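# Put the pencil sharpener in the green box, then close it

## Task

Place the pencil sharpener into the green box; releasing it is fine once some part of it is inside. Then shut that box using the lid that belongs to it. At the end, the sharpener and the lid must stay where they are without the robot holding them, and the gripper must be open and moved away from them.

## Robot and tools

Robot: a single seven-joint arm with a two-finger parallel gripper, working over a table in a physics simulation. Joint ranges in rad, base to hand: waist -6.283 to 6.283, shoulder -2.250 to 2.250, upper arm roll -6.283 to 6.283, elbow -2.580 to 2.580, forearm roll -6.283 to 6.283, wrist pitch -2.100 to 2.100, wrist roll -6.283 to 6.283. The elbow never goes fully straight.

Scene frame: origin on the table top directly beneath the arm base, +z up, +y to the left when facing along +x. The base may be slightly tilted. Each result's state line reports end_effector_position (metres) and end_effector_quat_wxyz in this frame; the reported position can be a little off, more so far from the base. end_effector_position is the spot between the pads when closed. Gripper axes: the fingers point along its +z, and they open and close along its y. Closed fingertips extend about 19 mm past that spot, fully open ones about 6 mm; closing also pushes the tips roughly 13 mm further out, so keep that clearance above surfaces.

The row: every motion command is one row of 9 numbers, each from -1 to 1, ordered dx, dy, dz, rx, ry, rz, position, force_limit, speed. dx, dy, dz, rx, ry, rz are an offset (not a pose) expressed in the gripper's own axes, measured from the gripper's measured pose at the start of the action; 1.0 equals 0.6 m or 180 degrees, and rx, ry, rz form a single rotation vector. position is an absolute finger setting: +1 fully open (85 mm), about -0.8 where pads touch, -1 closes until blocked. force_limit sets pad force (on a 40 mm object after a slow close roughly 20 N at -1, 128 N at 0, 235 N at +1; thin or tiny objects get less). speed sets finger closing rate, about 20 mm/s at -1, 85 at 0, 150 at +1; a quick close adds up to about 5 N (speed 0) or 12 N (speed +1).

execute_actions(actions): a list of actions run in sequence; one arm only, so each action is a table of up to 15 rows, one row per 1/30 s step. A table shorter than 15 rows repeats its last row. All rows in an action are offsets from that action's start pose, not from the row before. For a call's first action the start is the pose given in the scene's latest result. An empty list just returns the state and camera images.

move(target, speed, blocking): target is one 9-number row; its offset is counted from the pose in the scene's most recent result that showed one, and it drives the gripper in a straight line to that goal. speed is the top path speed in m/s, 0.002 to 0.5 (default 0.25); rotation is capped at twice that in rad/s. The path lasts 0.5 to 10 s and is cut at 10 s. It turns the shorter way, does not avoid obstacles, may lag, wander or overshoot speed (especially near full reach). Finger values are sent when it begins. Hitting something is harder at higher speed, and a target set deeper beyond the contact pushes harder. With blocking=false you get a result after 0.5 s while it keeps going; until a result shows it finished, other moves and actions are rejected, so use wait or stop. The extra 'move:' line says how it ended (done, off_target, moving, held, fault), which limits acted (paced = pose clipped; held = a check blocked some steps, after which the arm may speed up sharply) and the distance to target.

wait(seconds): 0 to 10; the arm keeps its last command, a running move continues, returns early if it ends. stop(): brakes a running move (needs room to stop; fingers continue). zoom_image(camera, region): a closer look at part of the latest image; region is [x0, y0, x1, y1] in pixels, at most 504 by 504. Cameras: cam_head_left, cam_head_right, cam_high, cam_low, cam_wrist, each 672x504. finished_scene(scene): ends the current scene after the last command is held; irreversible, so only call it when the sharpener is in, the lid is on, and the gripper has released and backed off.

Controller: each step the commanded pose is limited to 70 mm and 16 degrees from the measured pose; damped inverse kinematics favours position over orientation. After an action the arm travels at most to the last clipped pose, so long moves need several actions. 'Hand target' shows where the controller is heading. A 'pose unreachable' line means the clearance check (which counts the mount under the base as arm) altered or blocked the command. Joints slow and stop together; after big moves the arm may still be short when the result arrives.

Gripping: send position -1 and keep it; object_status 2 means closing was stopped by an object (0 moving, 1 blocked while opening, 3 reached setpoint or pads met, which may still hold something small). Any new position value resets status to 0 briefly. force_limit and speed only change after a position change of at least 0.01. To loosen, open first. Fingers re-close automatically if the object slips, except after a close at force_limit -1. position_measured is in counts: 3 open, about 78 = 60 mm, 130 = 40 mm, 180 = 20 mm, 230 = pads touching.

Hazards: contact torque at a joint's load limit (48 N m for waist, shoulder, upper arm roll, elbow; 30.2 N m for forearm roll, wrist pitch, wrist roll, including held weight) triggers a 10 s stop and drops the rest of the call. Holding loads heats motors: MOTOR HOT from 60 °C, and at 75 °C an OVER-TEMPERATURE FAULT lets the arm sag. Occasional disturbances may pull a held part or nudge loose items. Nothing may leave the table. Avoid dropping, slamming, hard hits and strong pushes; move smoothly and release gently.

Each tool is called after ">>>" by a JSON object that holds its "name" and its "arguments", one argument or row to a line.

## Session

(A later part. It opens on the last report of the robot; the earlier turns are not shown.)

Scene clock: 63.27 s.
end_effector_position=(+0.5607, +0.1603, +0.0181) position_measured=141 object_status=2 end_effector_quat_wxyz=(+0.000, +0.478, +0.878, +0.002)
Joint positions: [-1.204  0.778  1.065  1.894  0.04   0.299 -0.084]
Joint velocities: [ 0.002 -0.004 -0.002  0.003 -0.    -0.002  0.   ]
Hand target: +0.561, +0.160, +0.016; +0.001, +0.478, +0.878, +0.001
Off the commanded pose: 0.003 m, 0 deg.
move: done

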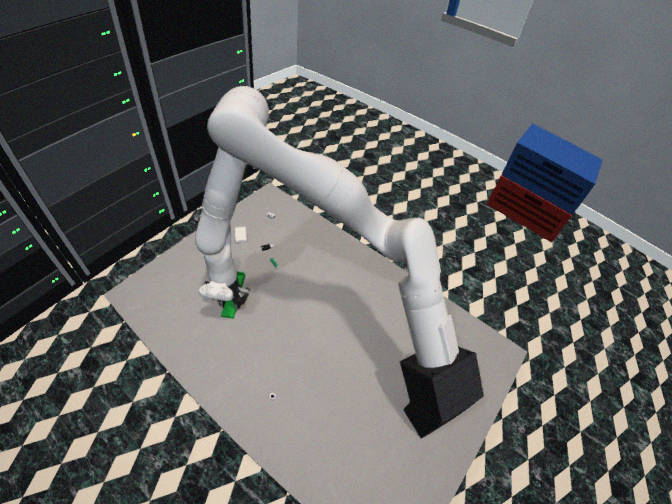

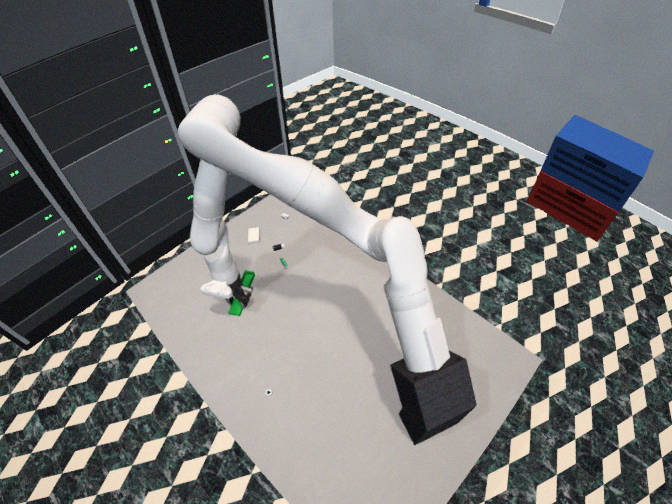

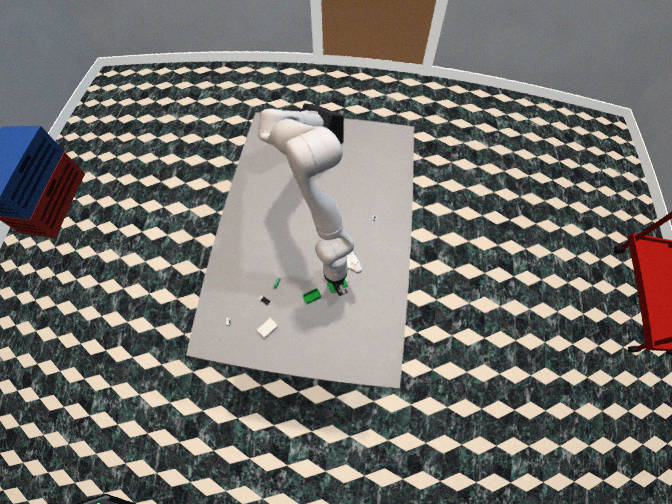

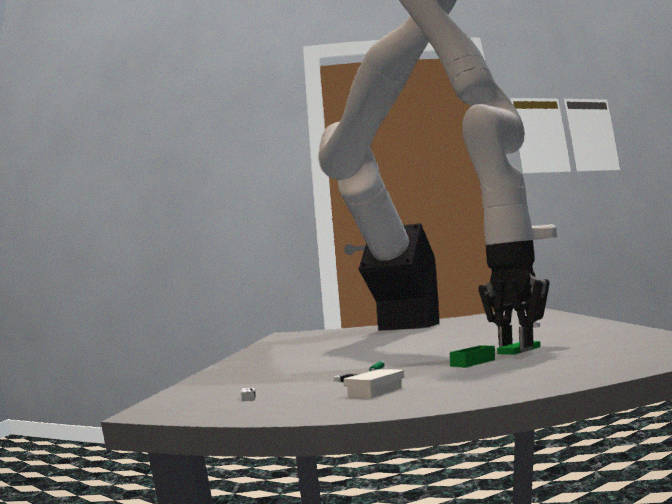

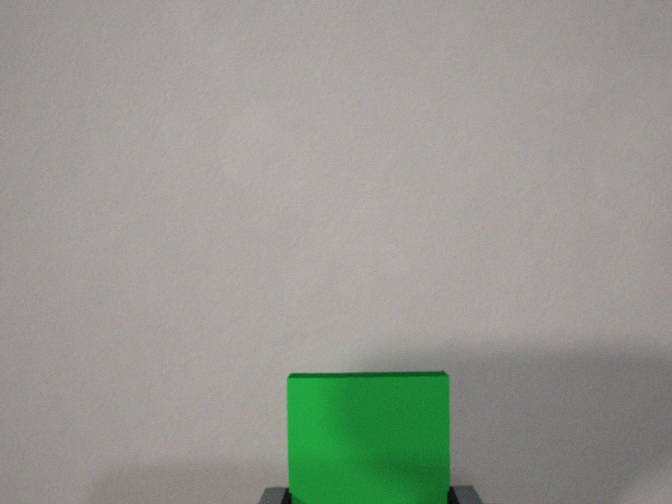

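>>> {"name": "execute_actions", "arguments": {
  "actions": [
    [[0,0,-0.003,0,0,0,0.6,-0.6,0]],
    [[0,0,-0.003,0,0,0,0.6,-0.6,0]],
    [[0,0,-0.1,0,0,0,0.6,-0.6,0]],
    [[0,0,-0.1,0,0,0,0.6,-0.6,0]]
  ]
}}

>>> {"name": "zoom_image", "arguments": {
  "camera": "cam_low",
  "region": [220, 350, 420, 420]
}}

>>> {"name": "zoom_image", "arguments": {
  "camera": "cam_head_left",
  "region": [220, 190, 320, 420]
}}

Scene clock: 70.23 s.
end_effector_position=(+0.5612, +0.1561, +0.1385) position_measured=53 object_status=3 end_effector_quat_wxyz=(+0.001, +0.481, +0.877, -0.002)
Joint positions: [-1.579  0.641  1.316  1.898  0.12   0.581 -0.151]
Joint velocities: [-0.049 -0.012  0.011 -0.001  0.003  0.014 -0.002]
Hand target: +0.561, +0.158, +0.140; +0.000, +0.480, +0.878, +0.000
Off the commanded pose: 0.003 m, 0 deg.

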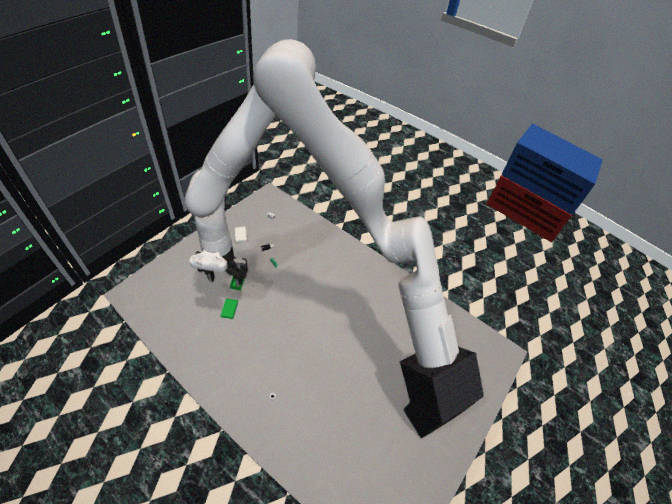

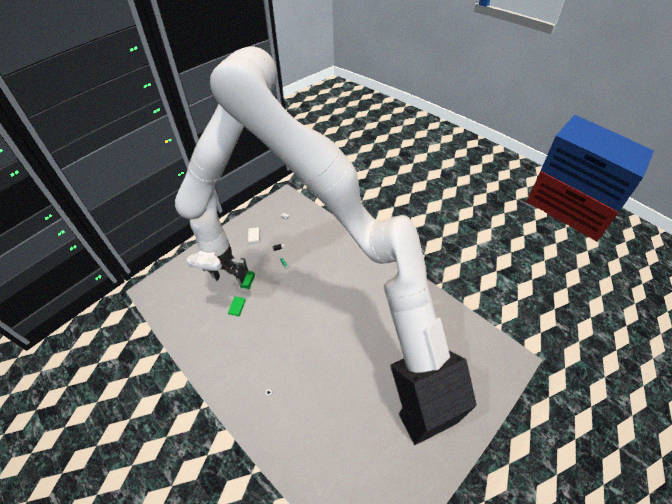

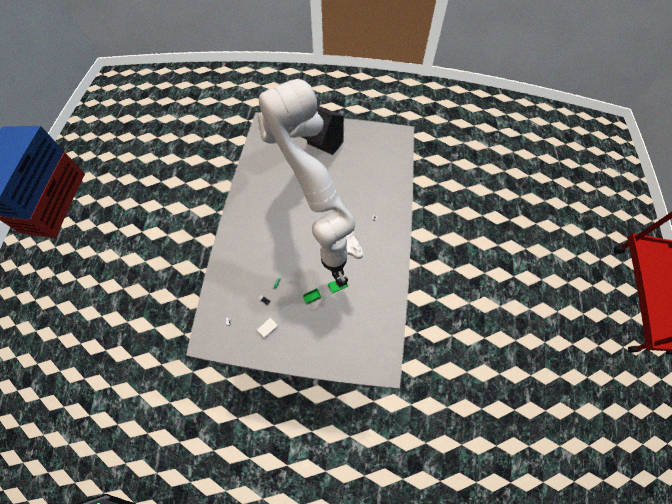

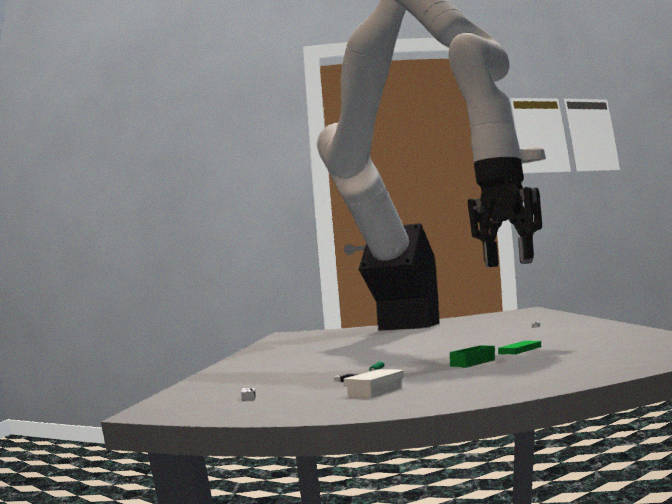

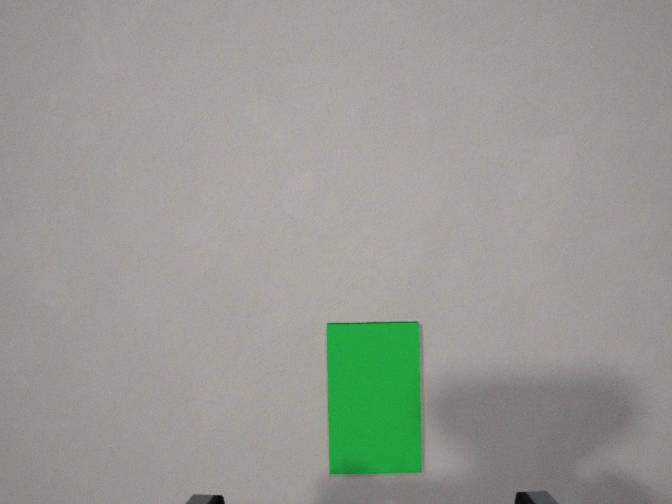

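Region (220, 350, 420, 420) of cam_low's 672x504 image, scaled by 2.520, with more detail than that image has; it fills the top 176 rows of this view, and the rest is white.

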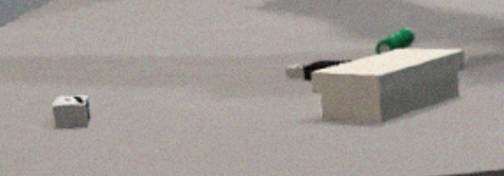

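Region (220, 190, 320, 420) of cam_head_left's 672x504 image, scaled by 2.191, with more detail than that image has; it fills the left 219 columns of this view, and the rest is white.

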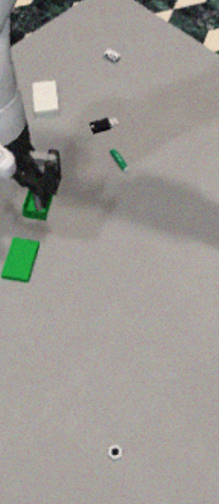

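>>> {"name": "move", "arguments": {
  "target": [0.62,-0.05,-0.1,0,0,0,0.6,-0.6,0]
}}

Scene clock: 80.63 s.
end_effector_position=(+0.3346, +0.4535, +0.1982) position_measured=53 object_status=3 end_effector_quat_wxyz=(-0.000, +0.480, +0.877, -0.001)
Joint positions: [-1.792  1.223  1.043  1.421 -0.177  0.967 -0.641]
Joint velocities: [ 0.006  0.011 -0.002 -0.005  0.002  0.004 -0.002]
Hand target: +0.335, +0.453, +0.198; +0.000, +0.480, +0.877, -0.001
Off the commanded pose: 0.002 m, 0 deg.
move: done

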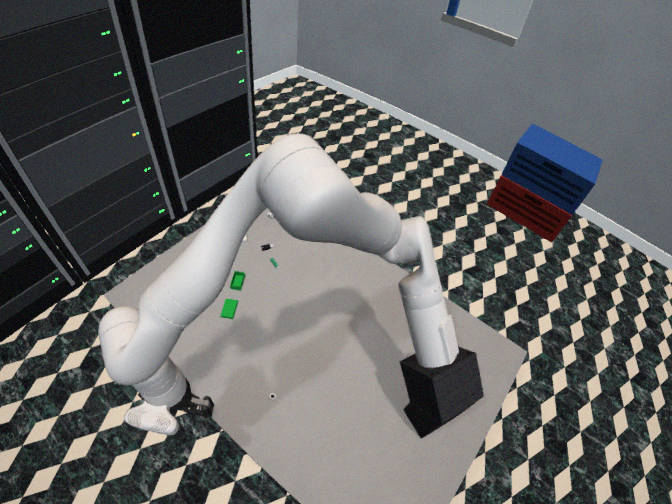

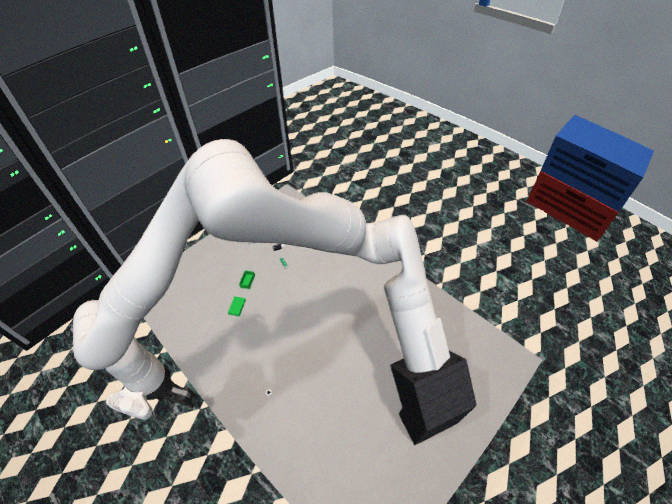

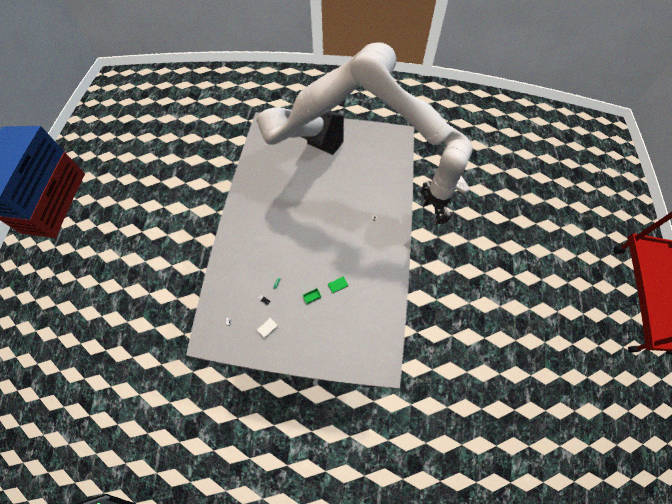

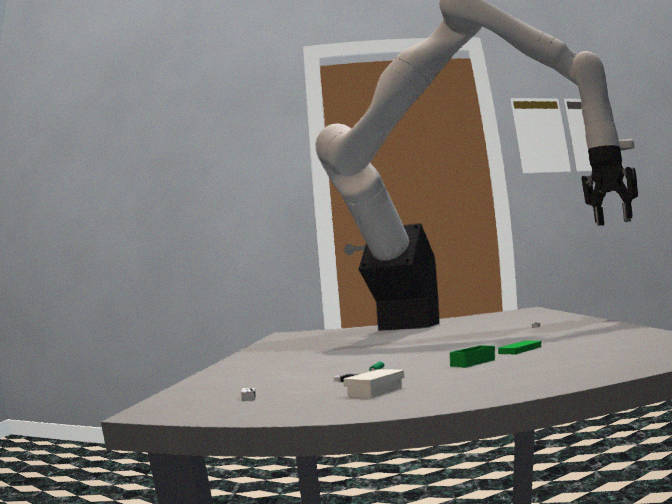

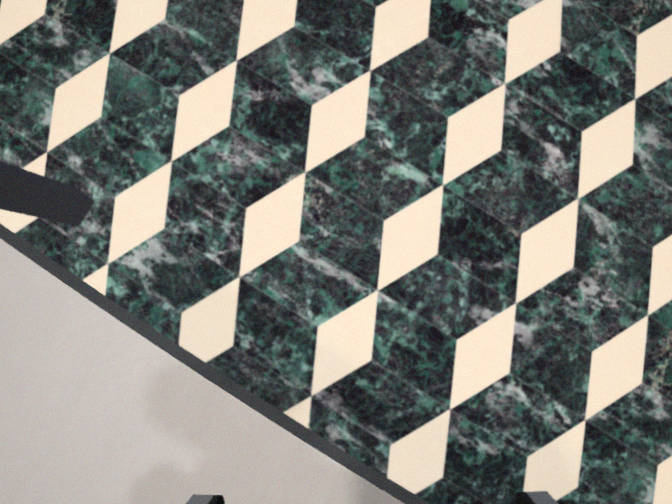

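>>> {"name": "move", "arguments": {
  "target": [-0.64,0,0,0,0,0,0.6,-0.6,0],
  "speed": 0.35
}}

>>> {"name": "move", "arguments": {
  "target": [-0.62,0,0,0,0,0,0.6,-0.6,0],
  "speed": 0.35
}}

Scene clock: 87.30 s.
end_effector_position=(+0.5425, +0.1297, +0.1985) position_measured=53 object_status=3 end_effector_quat_wxyz=(+0.001, +0.481, +0.877, -0.002)
Joint positions: [-1.864  0.567  1.527  1.957  0.186  0.697 -0.188]
Joint velocities: [-0.011 -0.011  0.002  0.001 -0.003 -0.001  0.004]
Hand target: +0.542, +0.130, +0.199; -0.000, +0.481, +0.877, -0.001
Off the commanded pose: 0.001 m, 0 deg.
move: done

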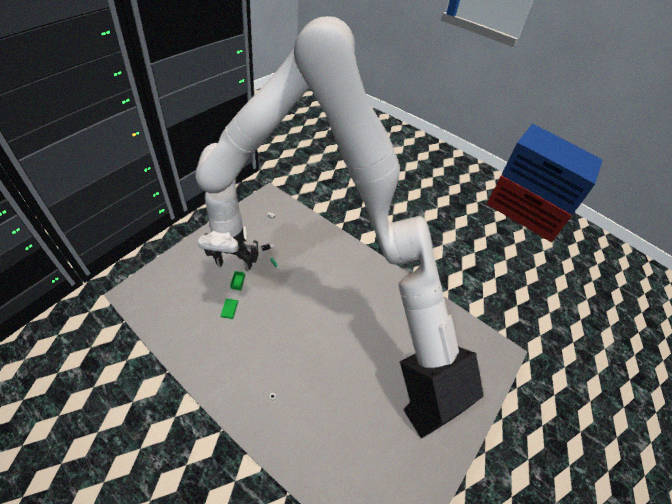

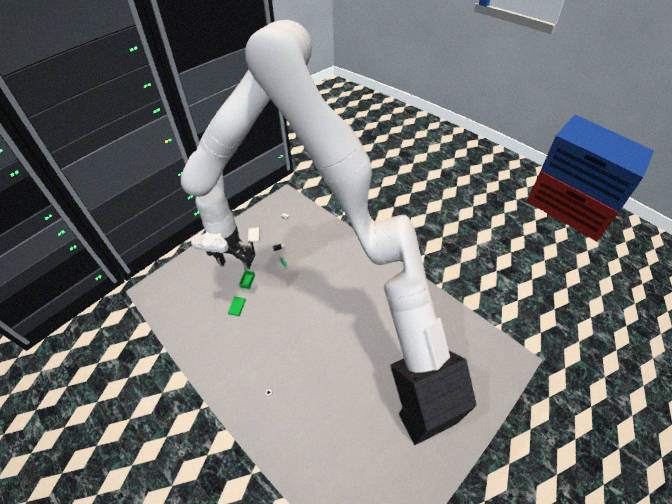

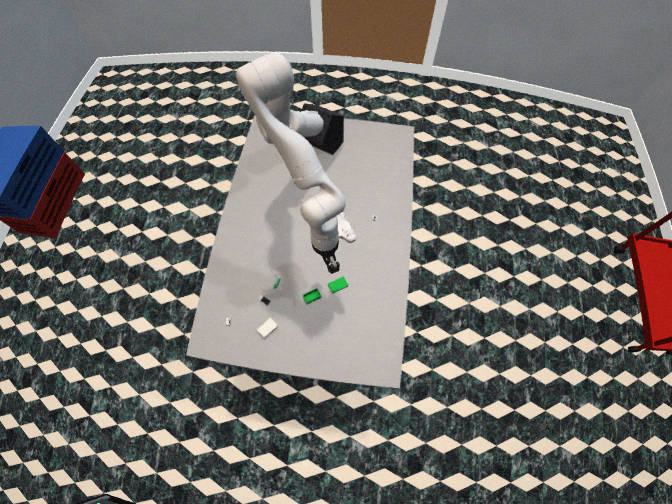

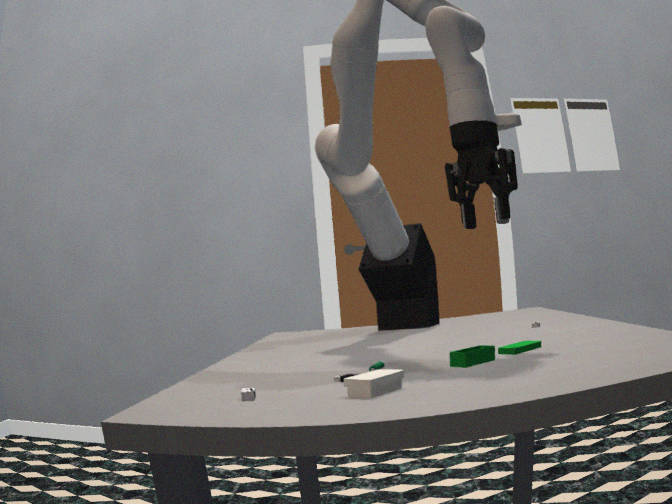

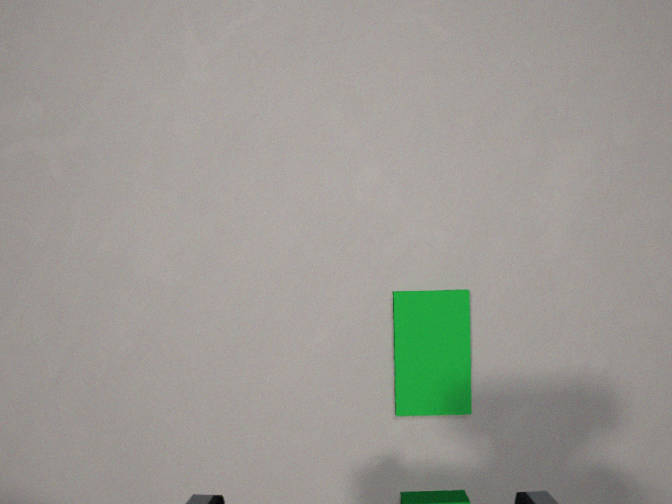

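Scene clock: 88.93 s.
end_effector_position=(+0.7436, -0.1830, +0.2003) position_measured=53 object_status=3 end_effector_quat_wxyz=(+0.001, +0.480, +0.877, -0.002)
Joint positions: [-1.993  0.019  2.139  1.389  0.343  1.02   0.487]
Joint velocities: [-0.001 -0.015 -0.004 -0.005  0.004  0.006 -0.005]
Hand target: +0.744, -0.183, +0.200; +0.001, +0.480, +0.877, -0.002
Off the commanded pose: 0.002 m, 0 deg.
move: done

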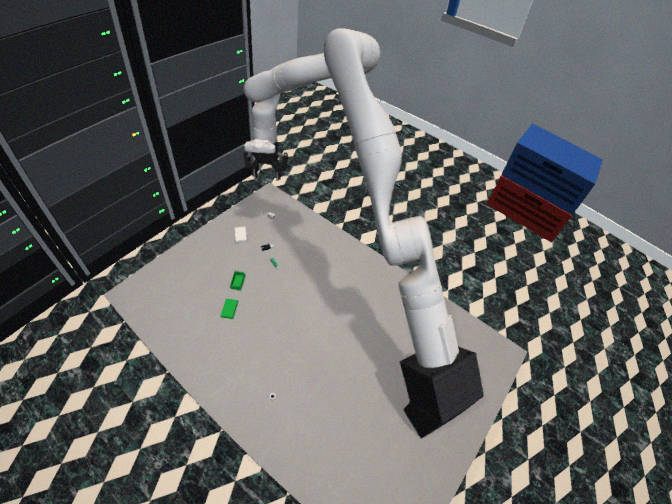

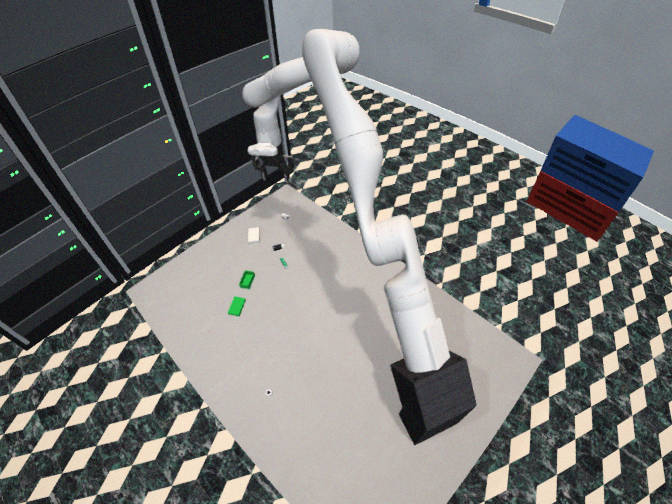

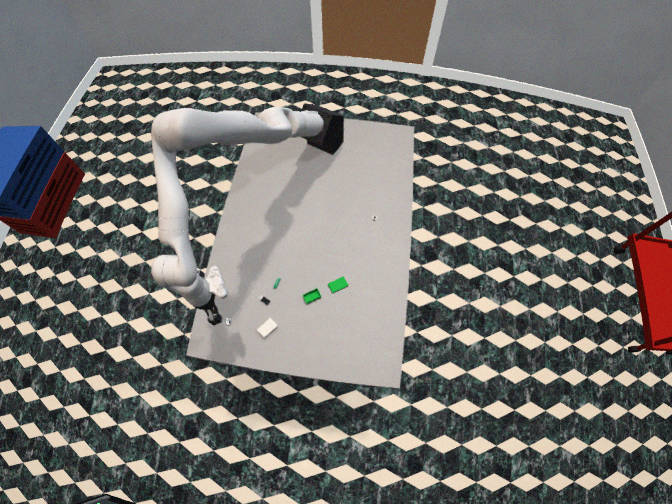

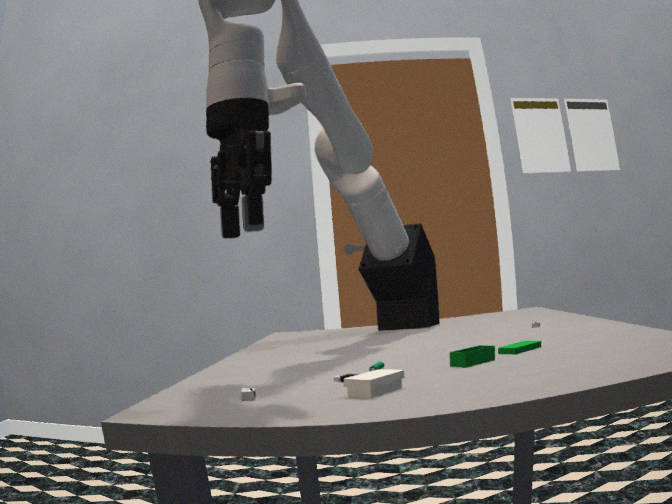

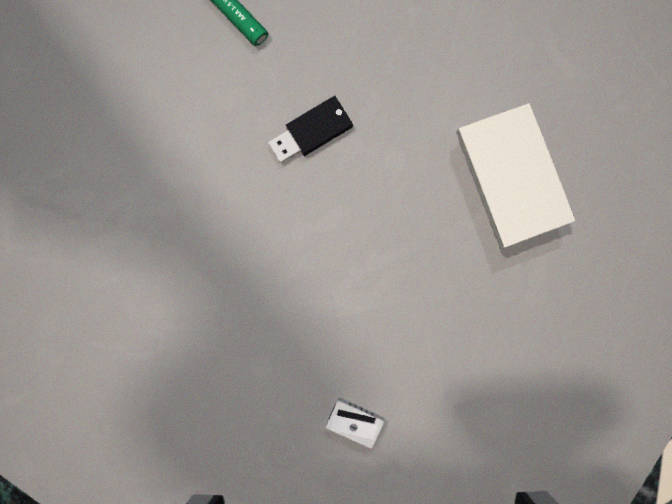

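>>> {"name": "move", "arguments": {
  "target": [-0.047,-0.013,0.2,0,0,-0.417,0,-0.6,0]
}}

Scene clock: 99.93 s.
end_effector_position=(+0.7520, -0.2118, +0.0804) position_measured=128 object_status=3 end_effector_quat_wxyz=(-0.001, -0.154, +0.988, -0.003)
Joint positions: [-2.064 -0.304  2.029  1.384  0.777  0.95   1.567]
Joint velocities: [-0.001 -0.005 -0.    -0.001  0.     0.001  0.002]
Hand target: +0.752, -0.212, +0.080; -0.001, -0.154, +0.988, -0.003
Off the commanded pose: 0.000 m, 0 deg.
move: done

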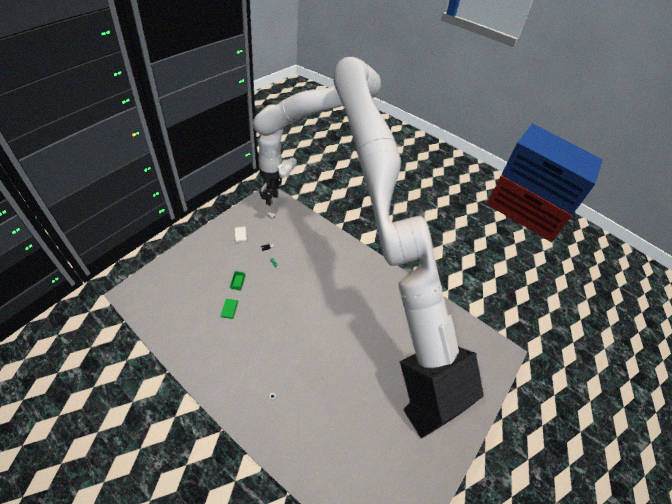

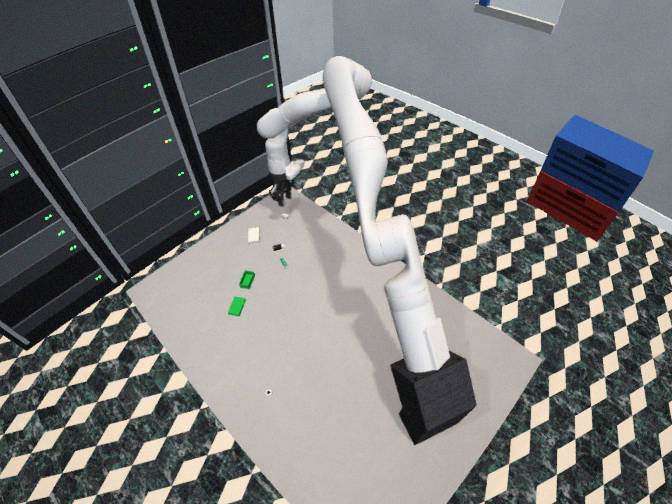

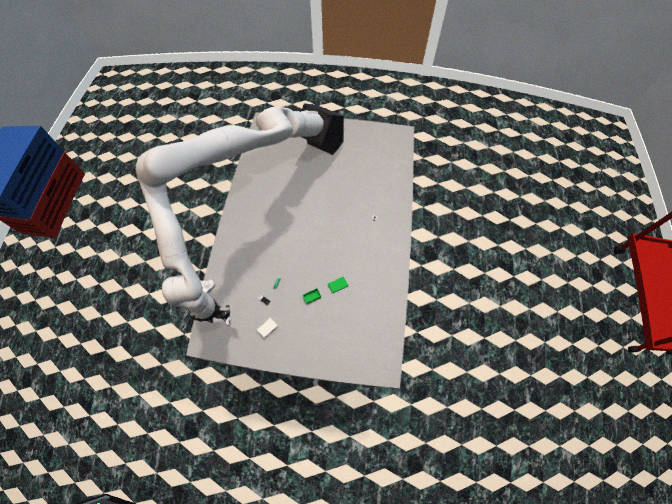

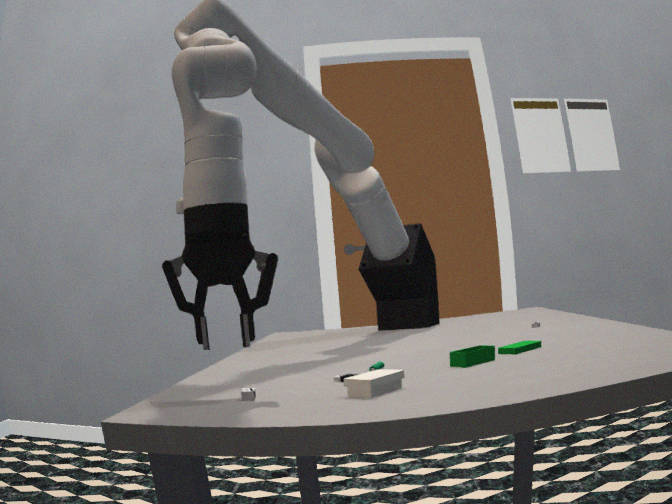

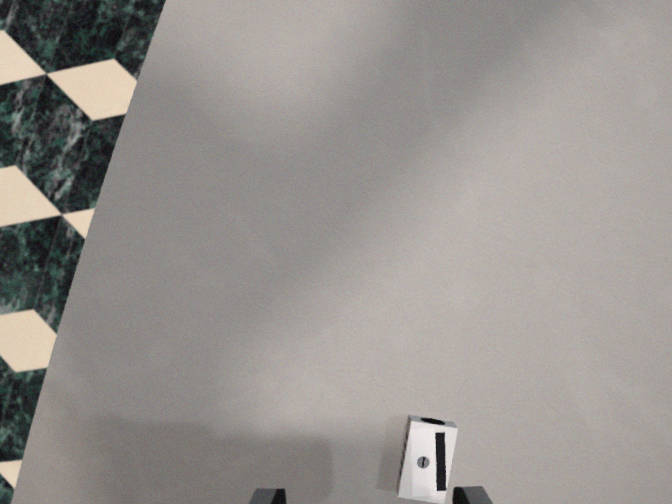

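>>> {"name": "move", "arguments": {
  "target": [-0.015,0.035,0.06,0,0,0.04,0,-0.6,0],
  "speed": 0.1
}}

Scene clock: 105.00 s.
end_effector_position=(+0.7540, -0.1900, +0.0444) position_measured=128 object_status=3 end_effector_quat_wxyz=(-0.001, -0.091, +0.996, -0.003)
Joint positions: [-2.197 -0.372  2.111  1.389  0.883  0.926  1.34 ]
Joint velocities: [-0.009 -0.003 -0.002  0.001  0.003  0.002 -0.001]
Hand target: +0.754, -0.189, +0.044; -0.001, -0.091, +0.996, -0.003
Off the commanded pose: 0.001 m, 0 deg.
move: done

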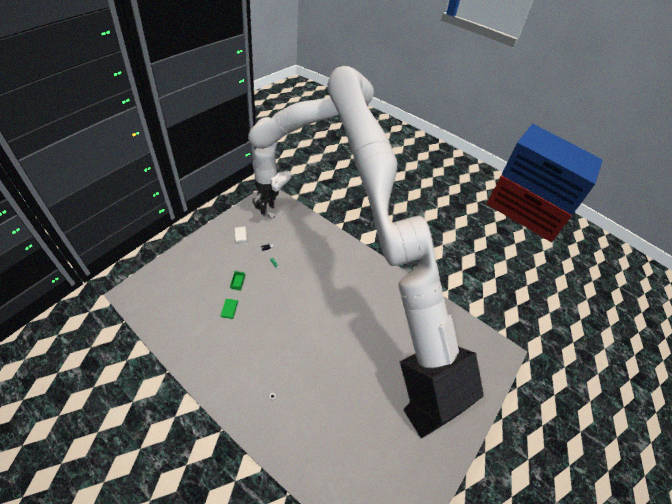

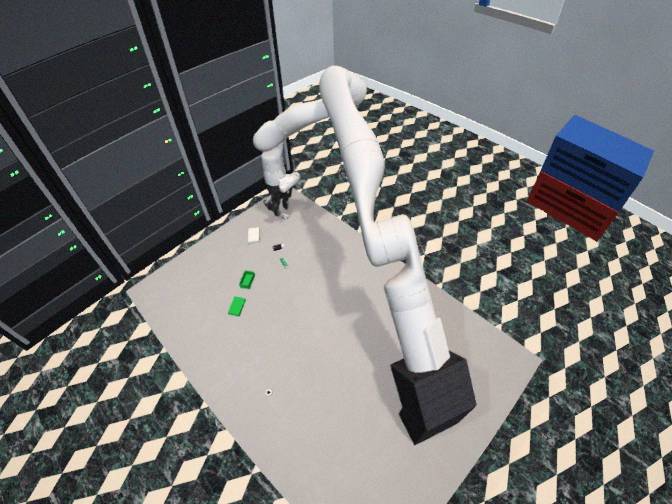

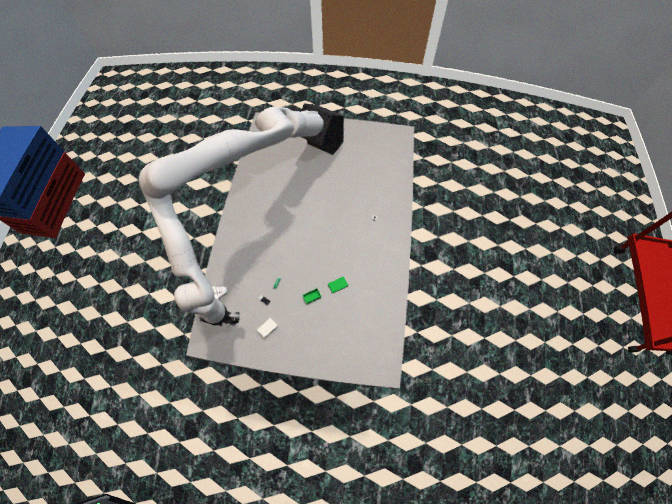

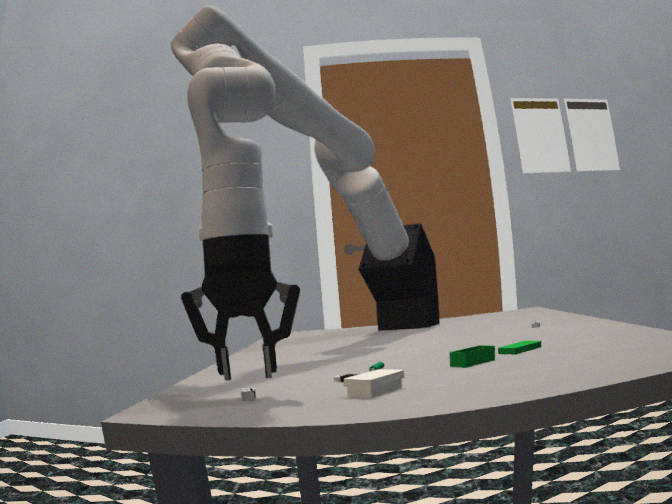

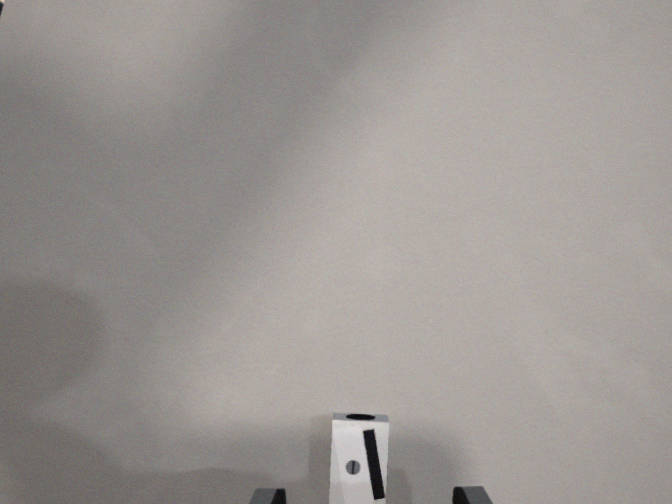

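>>> {"name": "move", "arguments": {
  "target": [0,-0.005,0.037,0,0,0,0,-0.6,0],
  "speed": 0.04
}}

>>> {"name": "execute_actions", "arguments": {
  "actions": [
    [[0,0,0,0,0,0,-1,-0.6,-0.5]],
    [[0,0,0,0,0,0,-1,-0.6,-0.5]],
    [[0,0,0,0,0,0,-1,-0.6,-0.5]],
    [[0,0,-0.05,0,0,0,-1,-0.6,-0.5]],
    [[0,0,-0.08,0,0,0,-1,-0.6,-0.5]]
  ]
}}

Scene clock: 110.13 s.
end_effector_position=(+0.7545, -0.1933, +0.0223) position_measured=128 object_status=3 end_effector_quat_wxyz=(-0.001, -0.091, +0.996, -0.004)
Joint positions: [-2.222 -0.417  2.135  1.376  0.924  0.909  1.327]
Joint velocities: [-0.003 -0.003 -0.002 -0.001  0.001  0.    -0.   ]
Hand target: +0.755, -0.193, +0.022; -0.001, -0.091, +0.996, -0.003
Off the commanded pose: 0.000 m, 0 deg.
move: done

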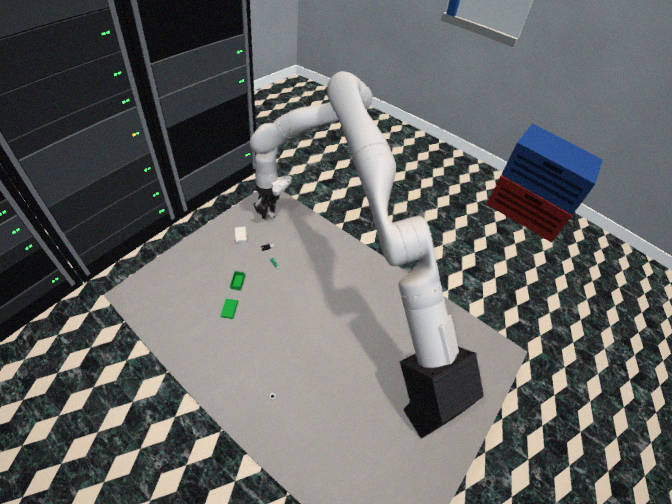

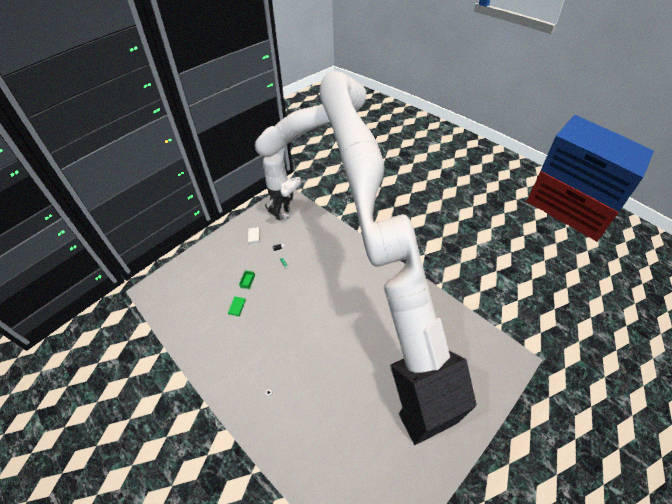

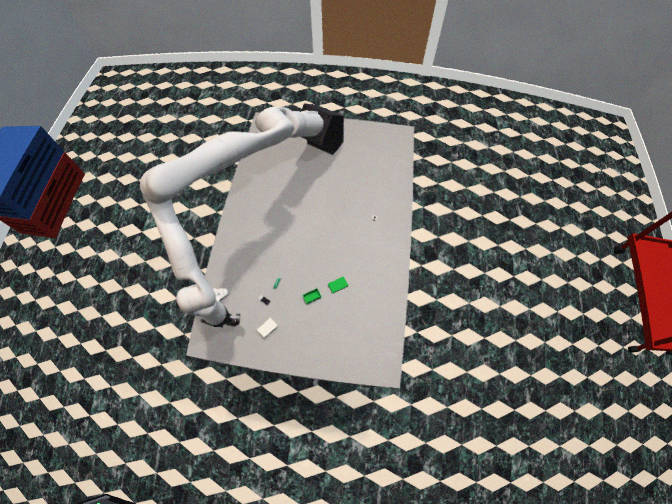

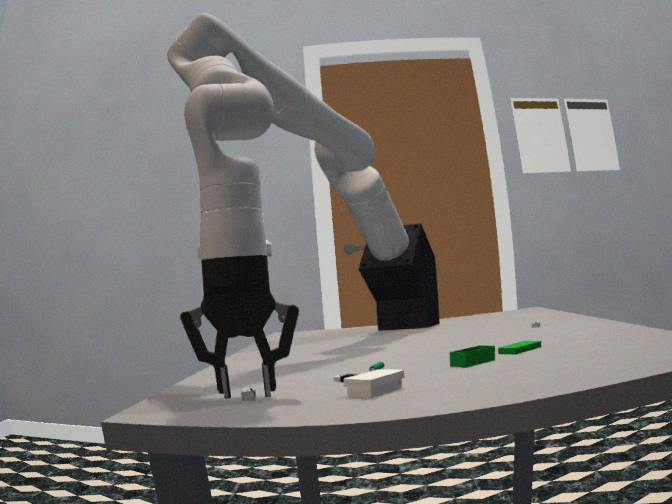

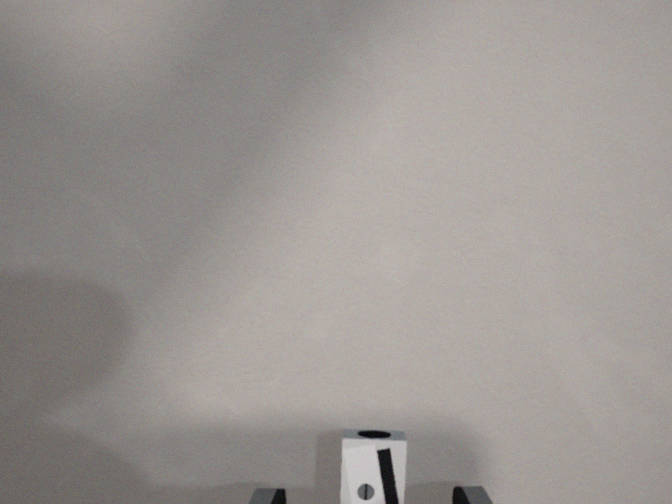

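Scene clock: 112.63 s.
end_effector_position=(+0.7548, -0.1912, +0.1000) position_measured=199 object_status=2 end_effector_quat_wxyz=(-0.001, -0.091, +0.996, -0.002)
Joint positions: [-2.107 -0.259  2.053  1.388  0.745  0.971  1.424]
Joint velocities: [ 0.016  0.012  0.005  0.001 -0.006 -0.002  0.004]
Hand target: +0.755, -0.192, +0.100; -0.001, -0.091, +0.996, -0.003
Off the commanded pose: 0.001 m, 0 deg.

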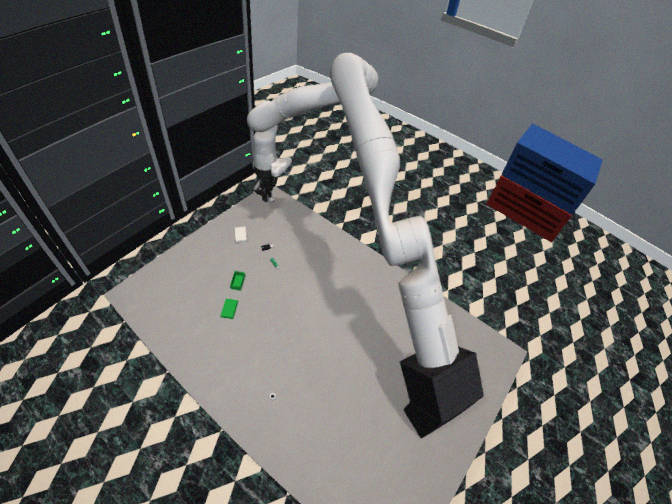

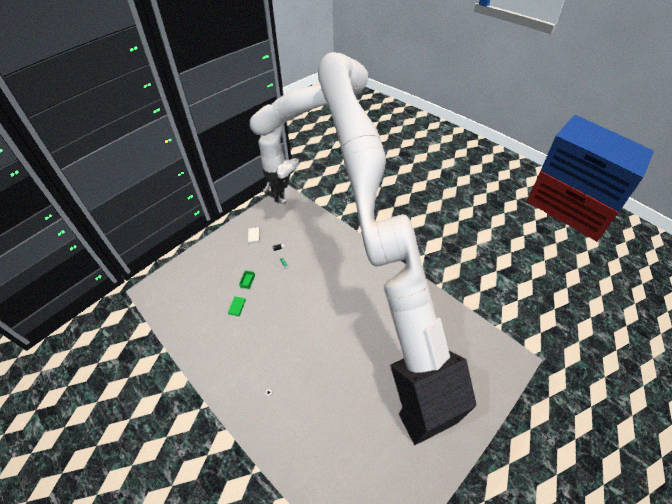

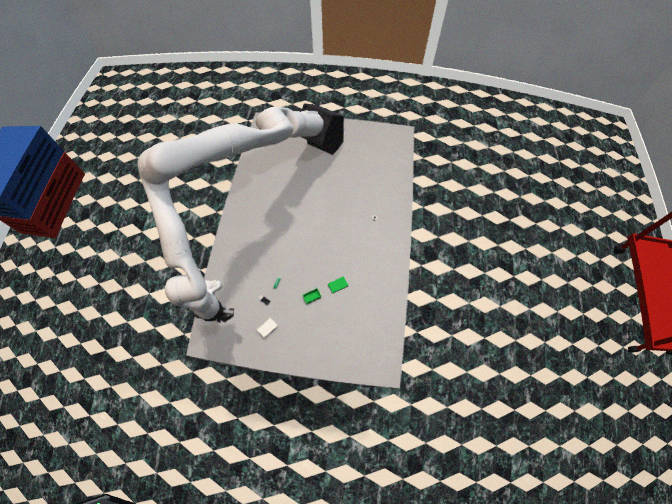

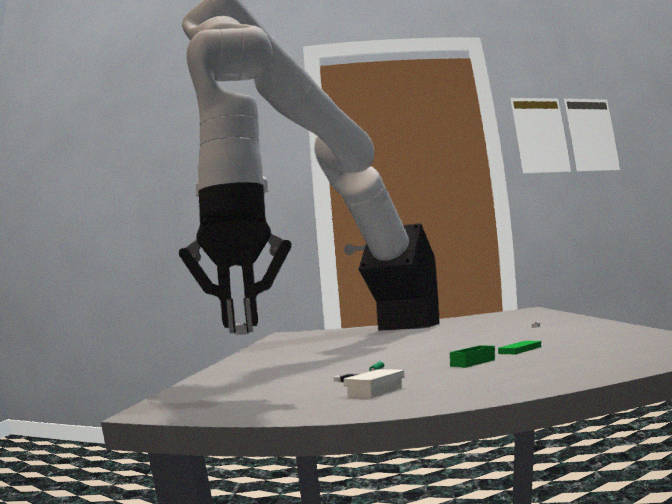

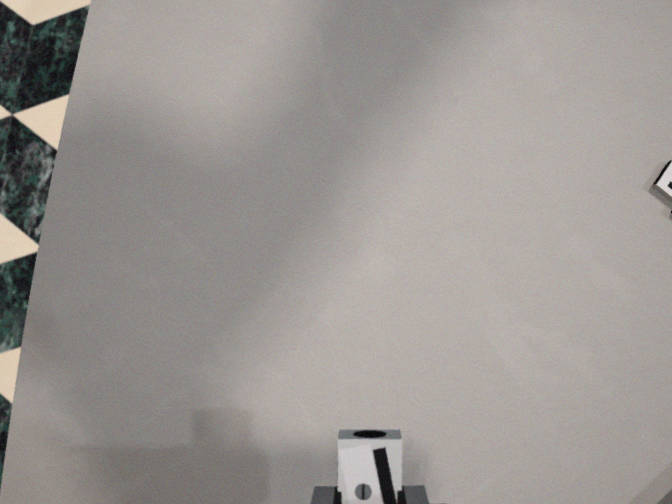

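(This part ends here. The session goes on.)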